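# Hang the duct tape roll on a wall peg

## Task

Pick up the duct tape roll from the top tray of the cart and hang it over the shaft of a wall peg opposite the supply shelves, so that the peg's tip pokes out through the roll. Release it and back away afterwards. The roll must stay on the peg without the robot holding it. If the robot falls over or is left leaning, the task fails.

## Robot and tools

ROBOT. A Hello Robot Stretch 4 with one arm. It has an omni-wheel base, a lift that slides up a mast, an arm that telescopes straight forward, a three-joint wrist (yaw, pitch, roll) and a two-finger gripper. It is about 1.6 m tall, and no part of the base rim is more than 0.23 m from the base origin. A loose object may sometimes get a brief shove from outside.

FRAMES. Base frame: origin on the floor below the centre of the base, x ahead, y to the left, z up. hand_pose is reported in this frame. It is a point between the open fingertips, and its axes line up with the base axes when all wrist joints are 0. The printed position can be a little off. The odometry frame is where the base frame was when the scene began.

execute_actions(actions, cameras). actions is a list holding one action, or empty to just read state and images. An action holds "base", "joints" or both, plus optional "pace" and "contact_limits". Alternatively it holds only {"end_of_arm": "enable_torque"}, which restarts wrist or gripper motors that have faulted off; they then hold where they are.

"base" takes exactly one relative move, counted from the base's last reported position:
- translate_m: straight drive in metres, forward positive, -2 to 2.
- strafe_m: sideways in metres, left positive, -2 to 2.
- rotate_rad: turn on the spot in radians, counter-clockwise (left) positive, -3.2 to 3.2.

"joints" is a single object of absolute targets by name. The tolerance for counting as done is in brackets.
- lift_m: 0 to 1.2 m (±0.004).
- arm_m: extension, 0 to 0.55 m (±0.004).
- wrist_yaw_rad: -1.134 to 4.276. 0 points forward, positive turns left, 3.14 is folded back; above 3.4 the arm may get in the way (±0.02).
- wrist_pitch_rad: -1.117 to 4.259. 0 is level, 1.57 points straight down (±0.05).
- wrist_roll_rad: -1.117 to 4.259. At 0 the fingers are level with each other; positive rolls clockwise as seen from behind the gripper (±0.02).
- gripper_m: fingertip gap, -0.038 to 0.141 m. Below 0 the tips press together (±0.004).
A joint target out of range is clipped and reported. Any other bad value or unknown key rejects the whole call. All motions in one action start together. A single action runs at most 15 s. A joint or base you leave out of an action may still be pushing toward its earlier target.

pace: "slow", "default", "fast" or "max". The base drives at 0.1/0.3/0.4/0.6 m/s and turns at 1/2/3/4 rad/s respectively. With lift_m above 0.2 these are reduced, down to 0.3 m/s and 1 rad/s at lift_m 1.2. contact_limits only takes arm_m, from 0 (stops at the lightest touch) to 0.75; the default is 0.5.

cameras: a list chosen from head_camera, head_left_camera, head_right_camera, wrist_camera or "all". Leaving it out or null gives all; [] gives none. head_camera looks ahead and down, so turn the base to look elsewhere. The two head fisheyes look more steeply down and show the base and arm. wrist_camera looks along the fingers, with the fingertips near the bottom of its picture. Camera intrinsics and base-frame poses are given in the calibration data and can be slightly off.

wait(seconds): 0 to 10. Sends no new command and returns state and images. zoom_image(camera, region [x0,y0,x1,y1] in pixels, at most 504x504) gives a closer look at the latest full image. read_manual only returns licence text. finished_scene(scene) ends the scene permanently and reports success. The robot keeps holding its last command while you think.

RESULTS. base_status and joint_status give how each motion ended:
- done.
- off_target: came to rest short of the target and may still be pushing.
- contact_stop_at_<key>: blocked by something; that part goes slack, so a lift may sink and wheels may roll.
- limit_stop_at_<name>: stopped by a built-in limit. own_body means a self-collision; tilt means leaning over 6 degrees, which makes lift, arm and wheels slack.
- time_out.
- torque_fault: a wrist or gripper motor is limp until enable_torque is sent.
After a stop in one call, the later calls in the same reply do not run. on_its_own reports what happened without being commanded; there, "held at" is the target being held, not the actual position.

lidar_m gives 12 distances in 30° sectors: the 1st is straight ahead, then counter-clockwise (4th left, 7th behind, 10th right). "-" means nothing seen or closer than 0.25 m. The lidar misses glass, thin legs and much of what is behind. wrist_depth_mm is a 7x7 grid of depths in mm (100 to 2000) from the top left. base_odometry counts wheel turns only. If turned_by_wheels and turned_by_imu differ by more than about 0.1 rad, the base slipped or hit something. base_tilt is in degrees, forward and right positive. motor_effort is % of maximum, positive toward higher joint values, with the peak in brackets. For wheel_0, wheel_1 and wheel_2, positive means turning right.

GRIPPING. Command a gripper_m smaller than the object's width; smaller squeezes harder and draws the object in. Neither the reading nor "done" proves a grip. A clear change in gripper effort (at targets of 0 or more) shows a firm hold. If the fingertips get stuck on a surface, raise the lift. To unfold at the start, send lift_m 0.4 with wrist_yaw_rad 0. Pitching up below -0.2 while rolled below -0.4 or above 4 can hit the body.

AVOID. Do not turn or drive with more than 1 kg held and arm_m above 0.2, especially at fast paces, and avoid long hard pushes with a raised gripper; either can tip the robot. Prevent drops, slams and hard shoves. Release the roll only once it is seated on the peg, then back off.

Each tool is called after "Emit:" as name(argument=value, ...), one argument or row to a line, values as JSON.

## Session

Emit:
execute_actions(
  actions=[],
)

Scene clock: 0.00 s.
base_odometry: x=+0.000 y=+0.000 heading=+0.000 (m, m, rad; odometry frame)
turned_by_wheels: +0.000 (rad since the last result)
turned_by_imu: +0.000 (rad since the last result)
base_tilt: forward=+0.2 right=-0.1 (deg)
lidar_m: 1.94 2.01 1.97 1.46 1.96 2.02 2.21 2.28 1.61 1.63 1.63 2.17
base_status: not commanded
joint_positions: lift_m=+0.269 arm_m=-0.002 wrist_yaw_rad=+3.067 wrist_pitch_rad=-0.013 wrist_roll_rad=+0.012 gripper_m=+0.057
joint_status: not commanded
motor_effort: lift_m=+19 arm_m=-1 wrist_yaw_rad=+2 wrist_pitch_rad=-7 wrist_roll_rad=-1 gripper_m=-3 wheel_0=+1 wheel_1=+0 wheel_2=+0 (%)
hand_pose: x=-0.1125 y=+0.1087 z=+0.4507 quat_wxyz=(+0.037, +0.007, +0.006, +0.999) (m; base frame)
wrist_depth_mm: - 138 - - - - - / - 138 - - - - - / 110 138 - - - - - / 135 181 - - - - - / - - - - - - 1618 / 1464 1464 198 1397 201 1464 1464 / 1025 976 1025 - 1025 1025 1025
pictures: head_camera, head_left_camera, head_right_camera, wrist_camera
camera_calibration (this result's frames):
wrist_camera: T_world_to_cam=[[0.109705, 0.993896, -0.011666, -0.102732], [-0.00399766, -0.0112956, -0.999928, 0.503621], [-0.993956, 0.109744, 0.00273408, 0.102742], [0, 0, 0, 1]] pos_world=[0.115405, 0.0965185, 0.502106]
Images, in order (width x height): head_camera 420x560, head_left_camera 420x672, head_right_camera 420x672, wrist_camera 616x392.

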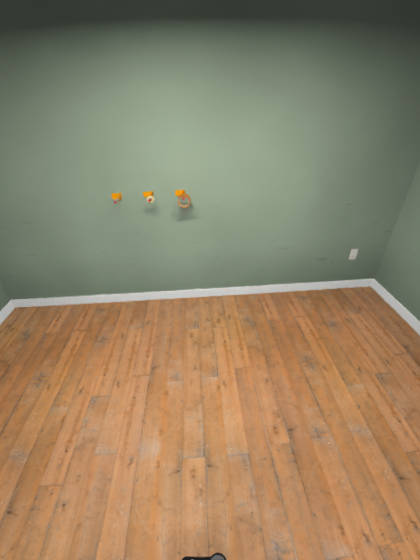

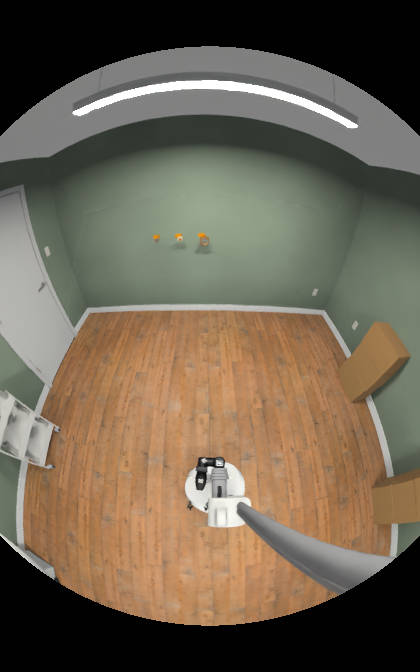

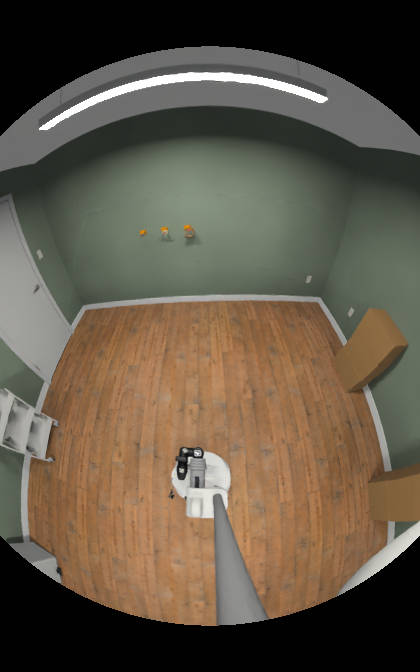

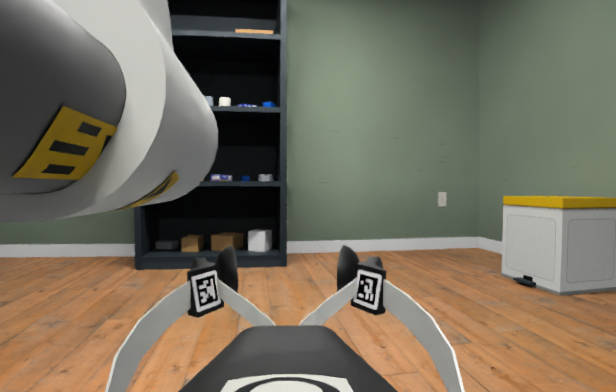

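Emit:
execute_actions(
  actions=[
    {"base":{"rotate_rad":1.5},"joints":{"lift_m":1.1,"wrist_yaw_rad":0,"gripper_m":0.141},"pace":"fast"},
  ],
  cameras=["head_camera"],
)

Emit:
execute_actions(
  actions=[
    {"base":{"translate_m":1.0},"joints":{"arm_m":0.35,"wrist_pitch_rad":1.57},"pace":"fast"},
  ],
)

Scene clock: 8.00 s.
base_odometry: x=+0.000 y=+0.000 heading=+1.499 (m, m, rad; odometry frame)
turned_by_wheels: +1.499 (rad since the last result)
turned_by_imu: +1.505 (rad since the last result)
base_tilt: forward=+0.1 right=+0.0 (deg)
lidar_m: 1.47 1.92 1.96 2.15 2.21 1.65 1.58 1.63 2.26 1.96 1.98 2.01
base_status: done
joint_positions: lift_m=+1.100 arm_m=-0.002 wrist_yaw_rad=+0.000 wrist_pitch_rad=-0.013 wrist_roll_rad=+0.012 gripper_m=+0.141
joint_status: all done
motor_effort: lift_m=+21(23) arm_m=-1(1) wrist_yaw_rad=+1(4) wrist_pitch_rad=-8(8) wrist_roll_rad=+0(1) gripper_m=+0(5) wheel_0=-5(12) wheel_1=-7(14) wheel_2=-5(14) (%)
hand_pose: x=+0.4571 y=-0.0874 z=+1.2817 quat_wxyz=(+1.000, +0.006, -0.006, +0.000) (m; base frame)
wrist_depth_mm: 1499 1576 1618 1661 1708 1756 1808 / 1499 1576 1618 1661 1708 1756 1863 / 1537 1537 1661 1661 1708 1808 1863 / 1537 1576 1618 1708 1708 1808 1808 / 1537 1576 1618 1708 1708 1808 1921 / 1576 1576 1618 1708 1756 1808 1921 / 1537 1576 1255 - 1756 1808 1921
pictures: head_camera
Images, in order (width x height): head_camera 420x560.

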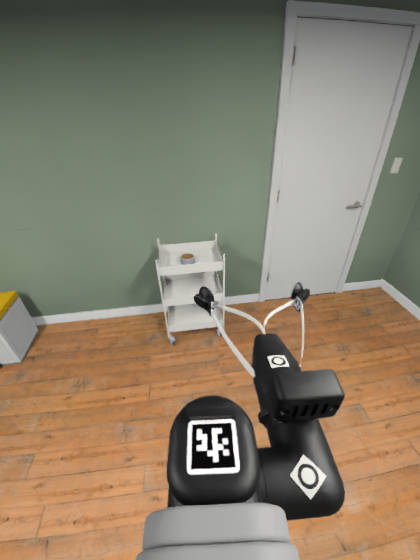

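Scene clock: 12.53 s.
base_odometry: x=+0.072 y=+0.997 heading=+1.499 (m, m, rad; odometry frame)
turned_by_wheels: +0.001 (rad since the last result)
turned_by_imu: +0.001 (rad since the last result)
base_tilt: forward=+0.1 right=+0.0 (deg)
lidar_m: 0.48 0.50 1.19 1.49 2.39 2.75 2.57 2.59 2.03 1.92 1.43 0.95
base_status: done
joint_positions: lift_m=+1.100 arm_m=+0.349 wrist_yaw_rad=+0.000 wrist_pitch_rad=+1.570 wrist_roll_rad=+0.012 gripper_m=+0.141
joint_status: all done
motor_effort: lift_m=+21(21) arm_m=+4(3) wrist_yaw_rad=+1(3) wrist_pitch_rad=+0(3) wrist_roll_rad=-1(0) gripper_m=+2(0) wheel_0=+5(10) wheel_1=+7(11) wheel_2=-2(16) (%)
hand_pose: x=+0.5204 y=-0.0874 z=+0.9895 quat_wxyz=(+0.707, +0.004, +0.707, -0.004) (m; base frame)
wrist_depth_mm: 525 525 530 788 946 960 991 / 521 535 539 1138 1182 1205 1229 / 530 535 544 1205 1205 1205 1255 / 535 535 544 554 1205 1255 1281 / 1182 1160 1205 1205 1205 1229 1255 / 1160 1205 1042 1078 1205 1229 1255 / 1205 1205 1008 - 1229 1255 1281
pictures: head_camera, head_left_camera, head_right_camera, wrist_camera
camera_calibration (this result's frames):
wrist_camera: T_world_to_cam=[[-0.0110816, -0.999308, 0.0355122, -0.129071], [-0.999898, 0.0113951, 0.00863728, 0.56499], [-0.00903596, -0.0354128, -0.999332, 1.21823], [0, 0, 0, 1]] pos_world=[0.57451, -0.0922788, 1.21712]
Images, in order (width x height): head_camera 420x560, head_left_camera 420x672, head_right_camera 420x672, wrist_camera 616x392.

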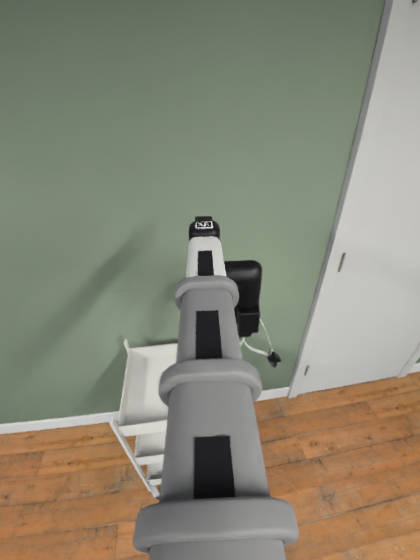

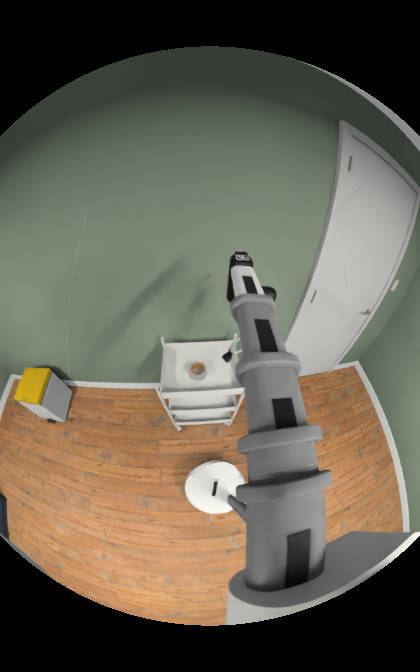

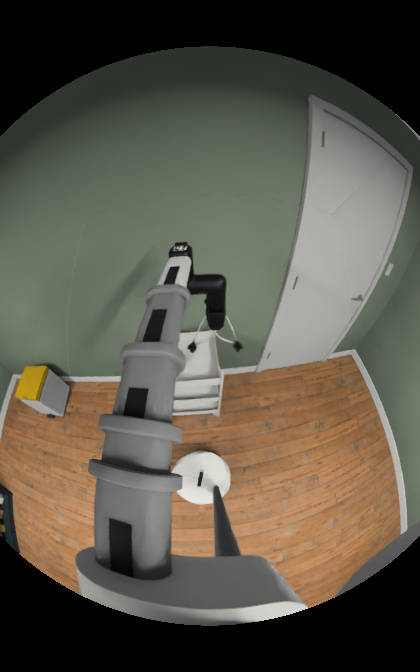

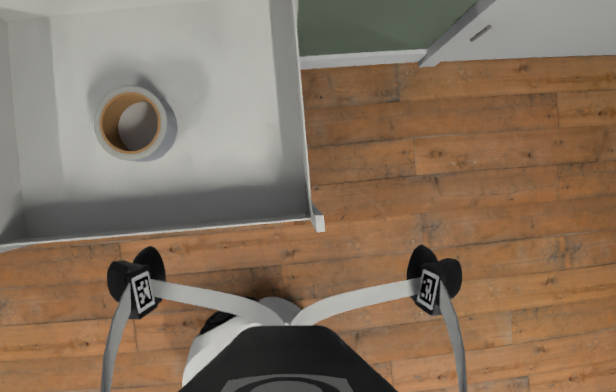

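Emit:
execute_actions(
  actions=[
    {"base":{"strafe_m":0.21},"joints":{"lift_m":0.93,"arm_m":0.494}},
  ],
  cameras=["wrist_camera"],
)

Scene clock: 20.90 s.
base_odometry: x=-0.138 y=+1.012 heading=+1.500 (m, m, rad; odometry frame)
turned_by_wheels: +0.000 (rad since the last result)
turned_by_imu: -0.001 (rad since the last result)
base_tilt: forward=+0.0 right=+0.0 (deg)
lidar_m: 0.45 0.89 1.11 1.30 2.18 3.04 2.58 2.62 2.28 2.14 1.41 0.51
base_status: done
joint_positions: lift_m=+0.930 arm_m=+0.493 wrist_yaw_rad=+0.000 wrist_pitch_rad=+1.570 wrist_roll_rad=+0.012 gripper_m=+0.141
joint_status: all done
motor_effort: lift_m=+16(21) arm_m=+4(4) wrist_yaw_rad=+1(1) wrist_pitch_rad=+0(0) wrist_roll_rad=-1(1) gripper_m=+0(0) wheel_0=-3(13) wheel_1=+6(14) wheel_2=+0(0) (%)
hand_pose: x=+0.6644 y=-0.0874 z=+0.8200 quat_wxyz=(+0.707, +0.004, +0.707, -0.004) (m; base frame)
wrist_depth_mm: 421 449 462 452 477 347 554 / 336 368 373 377 384 382 878 / 355 370 375 382 384 387 1078 / 357 373 377 382 389 392 1078 / 676 377 379 384 389 392 1078 / 1008 362 382 338 392 397 1098 / 1025 379 382 - 394 384 1098
pictures: wrist_camera
camera_calibration (this result's frames):
wrist_camera: T_world_to_cam=[[-0.0111036, -0.999308, 0.0355135, -0.121442], [-0.999896, 0.0114214, 0.0087579, 0.710289], [-0.00915745, -0.0354126, -0.999331, 1.05019], [0, 0, 0, 1]] pos_world=[0.718484, -0.0922802, 1.04758]
Images, in order (width x height): wrist_camera 616x392.

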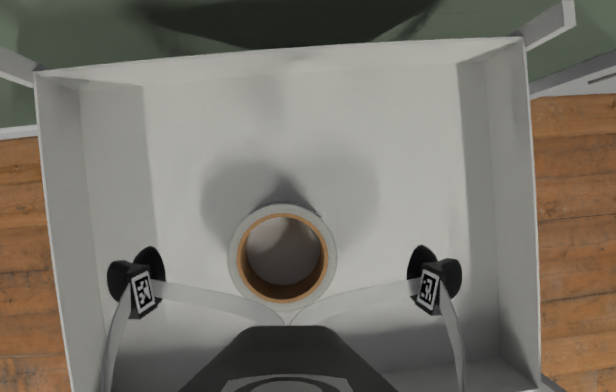

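Emit:
execute_actions(
  actions=[
    {"joints":{"lift_m":0.815,"arm_m":0.488}},
  ],
  cameras=[],
)

Emit:
execute_actions(
  actions=[
    {"joints":{"gripper_m":0.05}},
  ],
  cameras=["wrist_camera"],
)

Emit:
execute_actions(
  actions=[
    {"joints":{"lift_m":1.0}},
  ],
  cameras=[],
)

Emit:
execute_actions(
  actions=[
    {"base":{"translate_m":-0.5},"joints":{"arm_m":0}},
  ],
  cameras=[],
)

Emit:
execute_actions(
  actions=[
    {"base":{"rotate_rad":-1.42},"joints":{"wrist_pitch_rad":0}},
  ],
  cameras=[],
)

Emit:
execute_actions(
  actions=[
    {"base":{"translate_m":1.2},"joints":{"lift_m":0.8},"pace":"fast"},
  ],
  cameras=["wrist_camera","head_camera"],
)

Scene clock: 38.40 s.
base_odometry: x=-0.138 y=+1.012 heading=+1.500 (m, m, rad; odometry frame)
turned_by_wheels: +0.000 (rad since the last result)
turned_by_imu: -0.001 (rad since the last result)
base_tilt: forward=+0.2 right=+0.0 (deg)
lidar_m: 0.45 0.88 1.13 1.32 2.19 3.07 2.58 2.64 2.26 2.15 1.39 0.52
base_status: not commanded
joint_positions: lift_m=+0.815 arm_m=+0.489 wrist_yaw_rad=+0.000 wrist_pitch_rad=+1.570 wrist_roll_rad=+0.012 gripper_m=+0.141
joint_status: all done
motor_effort: lift_m=+16(14) arm_m=-5(5) wrist_yaw_rad=+2(1) wrist_pitch_rad=-1(0) wrist_roll_rad=+0(1) gripper_m=+1(0) wheel_0=-2(2) wheel_1=+6(6) wheel_2=+0(0) (%)
hand_pose: x=+0.6599 y=-0.0874 z=+0.7050 quat_wxyz=(+0.707, +0.004, +0.707, -0.004) (m; base frame)
wrist_depth_mm: 238 254 259 263 266 270 273 / 255 258 263 265 268 272 274 / 258 260 264 267 270 273 277 / 259 263 265 268 273 276 278 / 262 263 266 270 273 277 279 / 263 264 222 225 274 278 283 / 265 267 270 - 277 281 285
pictures: none
No camera images: the call's "cameras" was empty. Leave "cameras" out to get every camera's image.

Scene clock: 40.33 s.
base_odometry: x=-0.138 y=+1.012 heading=+1.500 (m, m, rad; odometry frame)
turned_by_wheels: +0.000 (rad since the last result)
turned_by_imu: +0.000 (rad since the last result)
base_tilt: forward=+0.1 right=-0.1 (deg)
lidar_m: 0.46 0.88 1.13 1.29 2.16 3.04 2.58 2.63 2.27 2.17 1.40 0.51
base_status: not commanded
joint_positions: lift_m=+0.815 arm_m=+0.489 wrist_yaw_rad=+0.000 wrist_pitch_rad=+1.570 wrist_roll_rad=+0.012 gripper_m=+0.051
joint_status: all done
motor_effort: lift_m=+16(16) arm_m=-5(5) wrist_yaw_rad=+2(2) wrist_pitch_rad=-1(1) wrist_roll_rad=+0(1) gripper_m=-26(30) wheel_0=-2(2) wheel_1=+6(6) wheel_2=+0(0) (%)
hand_pose: x=+0.6600 y=-0.0874 z=+0.7050 quat_wxyz=(+0.707, +0.004, +0.707, -0.004) (m; base frame)
wrist_depth_mm: 239 254 259 263 266 270 273 / 256 258 260 265 268 272 274 / 257 260 263 266 270 272 274 / 259 263 265 267 271 274 278 / 259 263 265 270 272 277 281 / 262 181 210 271 209 279 282 / 264 267 270 - 277 281 285
pictures: wrist_camera
camera_calibration (this result's frames):
wrist_camera: T_world_to_cam=[[-0.0112263, -0.999306, 0.0355139, -0.117325], [-0.999895, 0.0115451, 0.00878627, 0.706846], [-0.00919019, -0.0354115, -0.999331, 0.935219], [0, 0, 0, 1]] pos_world=[0.714049, -0.0922869, 0.932549]
Images, in order (width x height): wrist_camera 616x392.

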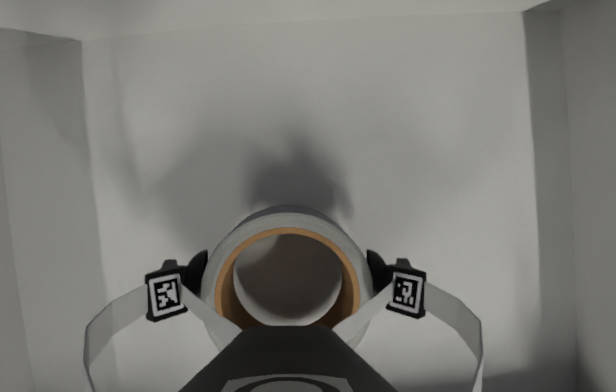

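Scene clock: 42.20 s.
base_odometry: x=-0.138 y=+1.012 heading=+1.500 (m, m, rad; odometry frame)
turned_by_wheels: +0.000 (rad since the last result)
turned_by_imu: +0.000 (rad since the last result)
base_tilt: forward=+0.1 right=-0.1 (deg)
lidar_m: 0.46 0.89 1.14 1.32 2.20 3.06 2.59 2.61 2.29 2.16 1.38 0.53
base_status: not commanded
joint_positions: lift_m=+1.000 arm_m=+0.489 wrist_yaw_rad=+0.000 wrist_pitch_rad=+1.570 wrist_roll_rad=+0.012 gripper_m=+0.051
joint_status: all done
motor_effort: lift_m=+22(24) arm_m=-5(4) wrist_yaw_rad=+2(2) wrist_pitch_rad=+0(1) wrist_roll_rad=-1(0) gripper_m=-29(24) wheel_0=-3(2) wheel_1=+6(6) wheel_2=+0(0) (%)
hand_pose: x=+0.6599 y=-0.0874 z=+0.8894 quat_wxyz=(+0.707, +0.004, +0.707, -0.004) (m; base frame)
wrist_depth_mm: 433 459 480 500 535 535 609 / 530 439 439 445 452 455 866 / 1060 439 442 449 455 459 1138 / 1078 442 449 452 459 459 1138 / 1078 445 445 452 459 466 1138 / 1078 181 210 455 209 439 1160 / 1078 439 442 - 442 439 1182
pictures: none
No camera images: the call's "cameras" was empty. Leave "cameras" out to get every camera's image.

Scene clock: 45.37 s.
base_odometry: x=-0.174 y=+0.514 heading=+1.499 (m, m, rad; odometry frame)
turned_by_wheels: -0.001 (rad since the last result)
turned_by_imu: -0.002 (rad since the last result)
base_tilt: forward=+0.1 right=-0.1 (deg)
lidar_m: 0.94 1.39 1.52 2.01 2.04 2.53 2.07 2.18 2.41 2.11 2.20 1.03
base_status: done
joint_positions: lift_m=+1.000 arm_m=+0.001 wrist_yaw_rad=+0.000 wrist_pitch_rad=+1.570 wrist_roll_rad=+0.012 gripper_m=+0.051
joint_status: all done
motor_effort: lift_m=+22(22) arm_m=-4(5) wrist_yaw_rad=+2(1) wrist_pitch_rad=-2(0) wrist_roll_rad=+0(1) gripper_m=-28(27) wheel_0=-4(9) wheel_1=-5(10) wheel_2=+2(13) (%)
hand_pose: x=+0.1718 y=-0.0874 z=+0.8895 quat_wxyz=(+0.707, +0.004, +0.707, -0.004) (m; base frame)
wrist_depth_mm: 1060 1078 1078 1098 1118 1118 1138 / 1060 1078 1078 1098 1098 1118 1118 / 1060 1078 1098 1098 1118 1138 1138 / 1060 1078 1078 1098 1138 1118 1160 / 1078 1060 891 878 1118 1138 1138 / 1078 181 210 904 209 1160 1160 / 1078 1098 1118 - 1160 1160 1182
pictures: none
No camera images: the call's "cameras" was empty. Leave "cameras" out to get every camera's image.

Scene clock: 47.53 s.
base_odometry: x=-0.174 y=+0.514 heading=+0.081 (m, m, rad; odometry frame)
turned_by_wheels: -1.419 (rad since the last result)
turned_by_imu: -1.426 (rad since the last result)
base_tilt: forward=+0.2 right=+0.0 (deg)
lidar_m: 2.09 1.86 0.98 0.94 1.45 1.49 2.03 2.17 2.11 2.08 2.16 2.13
base_status: done
joint_positions: lift_m=+1.000 arm_m=+0.001 wrist_yaw_rad=+0.000 wrist_pitch_rad=+0.005 wrist_roll_rad=+0.012 gripper_m=+0.051
joint_status: all done
motor_effort: lift_m=+21(22) arm_m=-4(4) wrist_yaw_rad=+1(0) wrist_pitch_rad=-15(20) wrist_roll_rad=-1(1) gripper_m=-28(28) wheel_0=+6(11) wheel_1=+7(12) wheel_2=+5(13) (%)
hand_pose: x=+0.4601 y=-0.0875 z=+1.1766 quat_wxyz=(+1.000, +0.006, +0.002, +0.000) (m; base frame)
wrist_depth_mm: 1983 1983 1983 1921 1863 1983 1921 / 1921 1983 1921 1983 1921 1921 1983 / - - - 1863 1983 1983 1921 / - - - - - - 1921 / - - - - - - - / - 180 209 - 209 - - / - - - - - - -
pictures: none
No camera images: the call's "cameras" was empty. Leave "cameras" out to get every camera's image.

Scene clock: 52.37 s.
base_odometry: x=+1.022 y=+0.611 heading=+0.081 (m, m, rad; odometry frame)
turned_by_wheels: +0.001 (rad since the last result)
turned_by_imu: +0.001 (rad since the last result)
base_tilt: forward=+0.1 right=-0.1 (deg)
lidar_m: 0.87 1.08 1.29 1.29 1.18 1.38 3.55 2.84 2.19 2.11 1.40 0.91
base_status: done
joint_positions: lift_m=+0.800 arm_m=+0.001 wrist_yaw_rad=+0.000 wrist_pitch_rad=+0.005 wrist_roll_rad=+0.012 gripper_m=+0.051
joint_status: all done
motor_effort: lift_m=+17(19) arm_m=-5(4) wrist_yaw_rad=+1(2) wrist_pitch_rad=-15(14) wrist_roll_rad=-1(0) gripper_m=-27(27) wheel_0=+5(10) wheel_1=+6(12) wheel_2=-2(17) (%)
hand_pose: x=+0.4602 y=-0.0874 z=+0.9770 quat_wxyz=(+1.000, +0.006, +0.002, +0.000) (m; base frame)
wrist_depth_mm: 798 798 798 788 788 788 768 / 809 798 798 788 788 788 788 / 809 809 809 798 809 798 788 / 809 820 809 809 809 809 798 / 820 820 809 809 809 809 809 / 842 181 209 820 209 809 809 / 831 831 831 - 820 820 820
pictures: head_camera, wrist_camera
camera_calibration (this result's frames):
wrist_camera: T_world_to_cam=[[-0.0354708, -0.99931, -0.0110381, -0.072562], [-0.0144239, 0.0115558, -0.999829, 1.03662], [0.999267, -0.0353056, -0.0148238, -0.220653], [0, 0, 0, 1]] pos_world=[0.232869, -0.0922811, 1.03237]
Images, in order (width x height): head_camera 420x560, wrist_camera 616x392.

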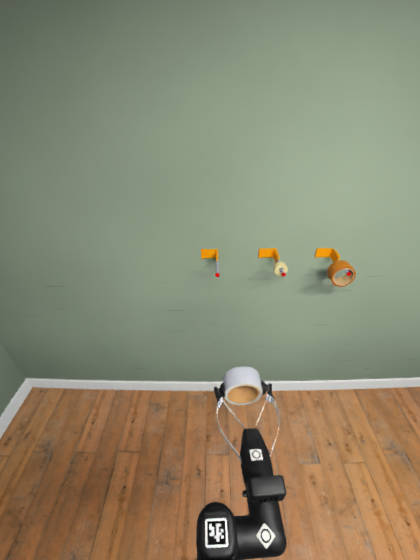

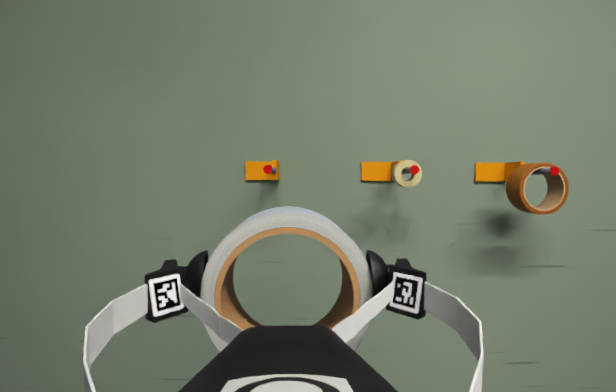

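Emit:
execute_actions(
  actions=[
    {"base":{"strafe_m":0.043},"joints":{"lift_m":0.858,"arm_m":0.29}},
  ],
  cameras=["wrist_camera"],
)

Scene clock: 59.20 s.
base_odometry: x=+1.019 y=+0.654 heading=+0.082 (m, m, rad; odometry frame)
turned_by_wheels: +0.000 (rad since the last result)
turned_by_imu: -0.001 (rad since the last result)
base_tilt: forward=+0.2 right=+0.0 (deg)
lidar_m: 0.75 1.09 1.28 1.24 1.13 1.33 3.69 3.34 2.22 2.14 1.41 0.92
base_status: done
joint_positions: lift_m=+0.858 arm_m=+0.289 wrist_yaw_rad=+0.000 wrist_pitch_rad=+0.005 wrist_roll_rad=+0.012 gripper_m=+0.051
joint_status: all done
motor_effort: lift_m=+22(24) arm_m=+4(5) wrist_yaw_rad=+2(3) wrist_pitch_rad=-13(14) wrist_roll_rad=+0(2) gripper_m=-26(26) wheel_0=-2(10) wheel_1=+5(12) wheel_2=+0(1) (%)
hand_pose: x=+0.7486 y=-0.0874 z=+1.0346 quat_wxyz=(+1.000, +0.006, +0.002, +0.000) (m; base frame)
wrist_depth_mm: 521 517 517 512 508 512 508 / 521 521 517 521 517 517 512 / 525 525 521 521 521 517 517 / 530 525 525 521 521 517 521 / 535 530 525 530 525 530 525 / 539 181 209 535 209 530 525 / 544 544 539 - 539 530 535
pictures: wrist_camera
camera_calibration (this result's frames):
wrist_camera: T_world_to_cam=[[-0.0354262, -0.999311, -0.0110481, -0.0617059], [-0.0141447, 0.0115553, -0.999833, 1.09819], [0.999272, -0.0352641, -0.0145443, -0.508316], [0, 0, 0, 1]] pos_world=[0.521294, -0.0922786, 1.08993]
Images, in order (width x height): wrist_camera 616x392.

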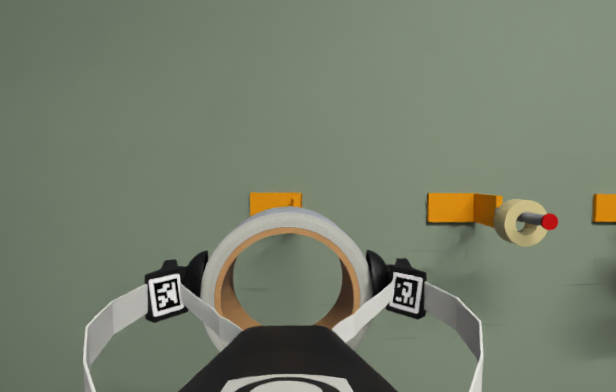

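Needs to be about 2 cm higher.

Emit:
execute_actions(
  actions=[
    {"joints":{"lift_m":0.882}},
  ],
  cameras=["wrist_camera"],
)

Emit:
execute_actions(
  actions=[
    {"joints":{"arm_m":0.468},"contact_limits":{"arm_m":0.2},"pace":"slow"},
  ],
  cameras=["wrist_camera"],
)

Scene clock: 70.40 s.
base_odometry: x=+1.019 y=+0.654 heading=+0.082 (m, m, rad; odometry frame)
turned_by_wheels: +0.000 (rad since the last result)
turned_by_imu: -0.001 (rad since the last result)
base_tilt: forward=+0.1 right=+0.0 (deg)
lidar_m: 0.93 1.08 1.28 1.25 1.14 1.33 3.70 3.33 2.22 2.15 1.42 0.92
base_status: not commanded
joint_positions: lift_m=+0.882 arm_m=+0.289 wrist_yaw_rad=+0.000 wrist_pitch_rad=+0.005 wrist_roll_rad=+0.012 gripper_m=+0.051
joint_status: all done
motor_effort: lift_m=+22(22) arm_m=+4(4) wrist_yaw_rad=+1(2) wrist_pitch_rad=-14(14) wrist_roll_rad=+1(0) gripper_m=-27(26) wheel_0=-2(2) wheel_1=+5(5) wheel_2=+0(0) (%)
hand_pose: x=+0.7486 y=-0.0874 z=+1.0586 quat_wxyz=(+1.000, +0.006, +0.002, +0.000) (m; base frame)
wrist_depth_mm: 517 517 517 512 512 508 508 / 525 521 521 517 517 512 512 / 525 525 521 521 521 517 517 / 535 530 530 525 525 521 521 / 535 530 530 530 530 521 521 / 539 181 209 530 208 530 525 / 539 544 539 - 535 535 535
pictures: wrist_camera
camera_calibration (this result's frames):
wrist_camera: T_world_to_cam=[[-0.0354262, -0.999311, -0.0110473, -0.0614414], [-0.0141658, 0.0115552, -0.999833, 1.12222], [0.999272, -0.0352638, -0.0145654, -0.507946], [0, 0, 0, 1]] pos_world=[0.521296, -0.0922786, 1.11395]
Images, in order (width x height): wrist_camera 616x392.

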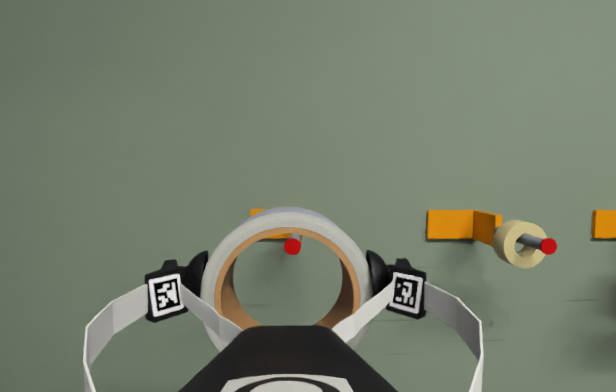

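Scene clock: 73.47 s.
base_odometry: x=+1.019 y=+0.654 heading=+0.082 (m, m, rad; odometry frame)
turned_by_wheels: +0.000 (rad since the last result)
turned_by_imu: -0.001 (rad since the last result)
base_tilt: forward=+0.2 right=+0.0 (deg)
lidar_m: 1.02 1.07 1.26 1.23 1.14 1.30 3.70 3.35 2.22 2.14 1.42 0.91
base_status: not commanded
joint_positions: lift_m=+0.882 arm_m=+0.467 wrist_yaw_rad=+0.000 wrist_pitch_rad=+0.005 wrist_roll_rad=+0.012 gripper_m=+0.051
joint_status: all done
motor_effort: lift_m=+22(22) arm_m=+5(5) wrist_yaw_rad=+1(2) wrist_pitch_rad=-14(13) wrist_roll_rad=-1(1) gripper_m=-27(27) wheel_0=-3(2) wheel_1=+5(5) wheel_2=+0(0) (%)
contact_limits: arm_m 0.2
hand_pose: x=+0.9266 y=-0.0874 z=+1.0586 quat_wxyz=(+1.000, +0.006, +0.002, +0.000) (m; base frame)
wrist_depth_mm: 343 343 343 342 340 342 340 / 345 345 345 343 342 342 342 / 349 349 347 347 343 343 342 / 353 351 349 347 347 347 345 / 355 351 345 345 349 349 342 / 359 181 209 244 208 351 349 / 359 359 357 - 355 355 353
pictures: wrist_camera
camera_calibration (this result's frames):
wrist_camera: T_world_to_cam=[[-0.0355595, -0.999306, -0.0110473, -0.055051], [-0.0141644, 0.0115572, -0.999833, 1.12474], [0.999267, -0.035397, -0.0145655, -0.685795], [0, 0, 0, 1]] pos_world=[0.699266, -0.0922867, 1.11395]
Images, in order (width x height): wrist_camera 616x392.

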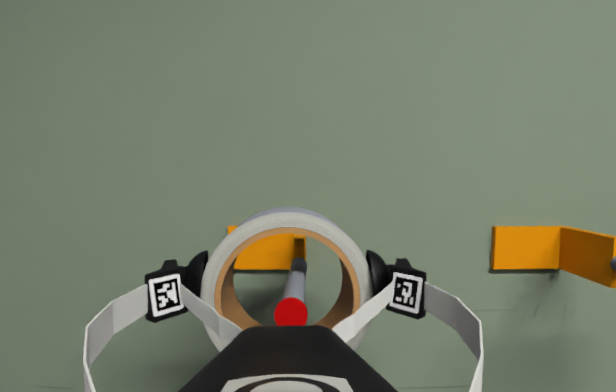

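Emit:
execute_actions(
  actions=[
    {"joints":{"lift_m":0.86}},
  ],
  cameras=["wrist_camera"],
)

Emit:
execute_actions(
  actions=[
    {"joints":{"gripper_m":0.141}},
  ],
  cameras=[],
)

Emit:
execute_actions(
  actions=[
    {"joints":{"arm_m":0.1},"pace":"fast"},
  ],
  cameras=["wrist_camera","head_camera"],
)

Scene clock: 79.03 s.
base_odometry: x=+1.019 y=+0.654 heading=+0.082 (m, m, rad; odometry frame)
turned_by_wheels: +0.000 (rad since the last result)
turned_by_imu: -0.001 (rad since the last result)
base_tilt: forward=+0.1 right=+0.0 (deg)
lidar_m: 1.00 1.11 1.25 1.25 1.14 1.33 3.70 3.35 2.18 2.15 1.40 0.91
base_status: not commanded
joint_positions: lift_m=+0.860 arm_m=+0.467 wrist_yaw_rad=+0.000 wrist_pitch_rad=+0.005 wrist_roll_rad=+0.012 gripper_m=+0.051
joint_status: all done
motor_effort: lift_m=+16(19) arm_m=+4(5) wrist_yaw_rad=+2(2) wrist_pitch_rad=-14(13) wrist_roll_rad=+0(0) gripper_m=-27(27) wheel_0=-2(3) wheel_1=+5(5) wheel_2=+0(0) (%)
hand_pose: x=+0.9266 y=-0.0874 z=+1.0371 quat_wxyz=(+1.000, +0.006, +0.002, +0.000) (m; base frame)
wrist_depth_mm: 343 342 343 342 340 340 338 / 347 343 343 342 343 342 340 / 349 349 347 345 345 343 343 / 353 349 349 349 349 345 343 / 353 355 345 239 347 349 349 / 357 180 210 353 209 351 351 / 359 359 357 - 353 353 353
pictures: wrist_camera
camera_calibration (this result's frames):
wrist_camera: T_world_to_cam=[[-0.03556, -0.999306, -0.0110456, -0.0552899], [-0.0142155, 0.0115573, -0.999832, 1.10326], [0.999266, -0.035397, -0.0146166, -0.68606], [0, 0, 0, 1]] pos_world=[0.699274, -0.0922867, 1.09244]
Images, in order (width x height): wrist_camera 616x392.

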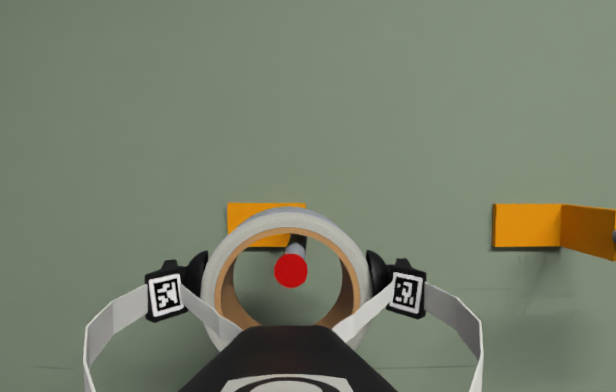

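Scene clock: 80.97 s.
base_odometry: x=+1.019 y=+0.654 heading=+0.082 (m, m, rad; odometry frame)
turned_by_wheels: +0.000 (rad since the last result)
turned_by_imu: +0.000 (rad since the last result)
base_tilt: forward=+0.2 right=-0.1 (deg)
lidar_m: 0.92 1.07 1.28 1.24 1.14 1.31 3.68 3.37 2.22 2.15 1.41 0.93
base_status: not commanded
joint_positions: lift_m=+0.860 arm_m=+0.467 wrist_yaw_rad=+0.000 wrist_pitch_rad=+0.003 wrist_roll_rad=+0.012 gripper_m=+0.141
joint_status: all done
motor_effort: lift_m=+16(16) arm_m=+5(5) wrist_yaw_rad=+2(1) wrist_pitch_rad=-9(14) wrist_roll_rad=-1(1) gripper_m=+1(27) wheel_0=-2(3) wheel_1=+5(5) wheel_2=+0(0) (%)
hand_pose: x=+0.9266 y=-0.0874 z=+1.0376 quat_wxyz=(+1.000, +0.006, +0.001, +0.000) (m; base frame)
wrist_depth_mm: 345 345 342 342 340 340 340 / 347 347 345 343 343 342 342 / 349 347 347 347 345 343 342 / 353 353 349 349 345 345 345 / 357 353 353 227 349 349 349 / 359 355 240 242 229 351 351 / 362 359 357 - 355 355 355
pictures: none
No camera images: the call's "cameras" was empty. Leave "cameras" out to get every camera's image.

Scene clock: 82.80 s.
base_odometry: x=+1.019 y=+0.654 heading=+0.082 (m, m, rad; odometry frame)
turned_by_wheels: +0.000 (rad since the last result)
turned_by_imu: +0.000 (rad since the last result)
base_tilt: forward=+0.1 right=-0.1 (deg)
lidar_m: 0.92 1.10 1.26 1.24 1.15 1.33 3.68 3.32 2.22 2.15 1.41 0.90
base_status: not commanded
joint_positions: lift_m=+0.860 arm_m=+0.101 wrist_yaw_rad=+0.000 wrist_pitch_rad=+0.003 wrist_roll_rad=+0.012 gripper_m=+0.141
joint_status: all done
motor_effort: lift_m=+16(16) arm_m=-4(4) wrist_yaw_rad=+2(1) wrist_pitch_rad=-9(8) wrist_roll_rad=-1(2) gripper_m=+0(1) wheel_0=-3(3) wheel_1=+5(5) wheel_2=+0(0) (%)
hand_pose: x=+0.5601 y=-0.0875 z=+1.0377 quat_wxyz=(+1.000, +0.006, +0.001, +0.000) (m; base frame)
wrist_depth_mm: 699 699 699 699 699 699 691 / 715 707 707 699 707 699 691 / 715 715 707 707 699 699 699 / 723 723 715 715 707 707 707 / 723 723 715 715 707 715 715 / 723 723 723 715 723 707 715 / 732 732 732 - 723 723 715
pictures: head_camera, wrist_camera
camera_calibration (this result's frames):
wrist_camera: T_world_to_cam=[[-0.0357086, -0.9993, -0.0111172, -0.0682048], [-0.0122083, 0.0115596, -0.999859, 1.09754], [0.999288, -0.0355678, -0.0126126, -0.322006], [0, 0, 0, 1]] pos_world=[0.33274, -0.0922972, 1.09256]
Images, in order (width x height): head_camera 420x560, wrist_camera 616x392.

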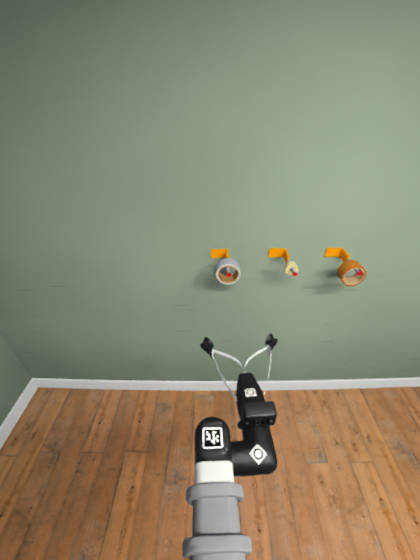

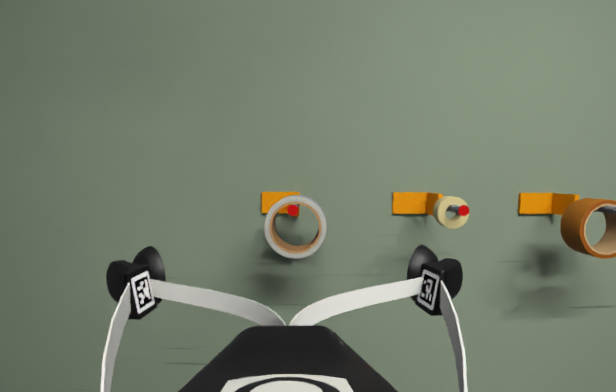

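Emit:
finished_scene(
  scene=2,
)

The scene is finished: the task was done.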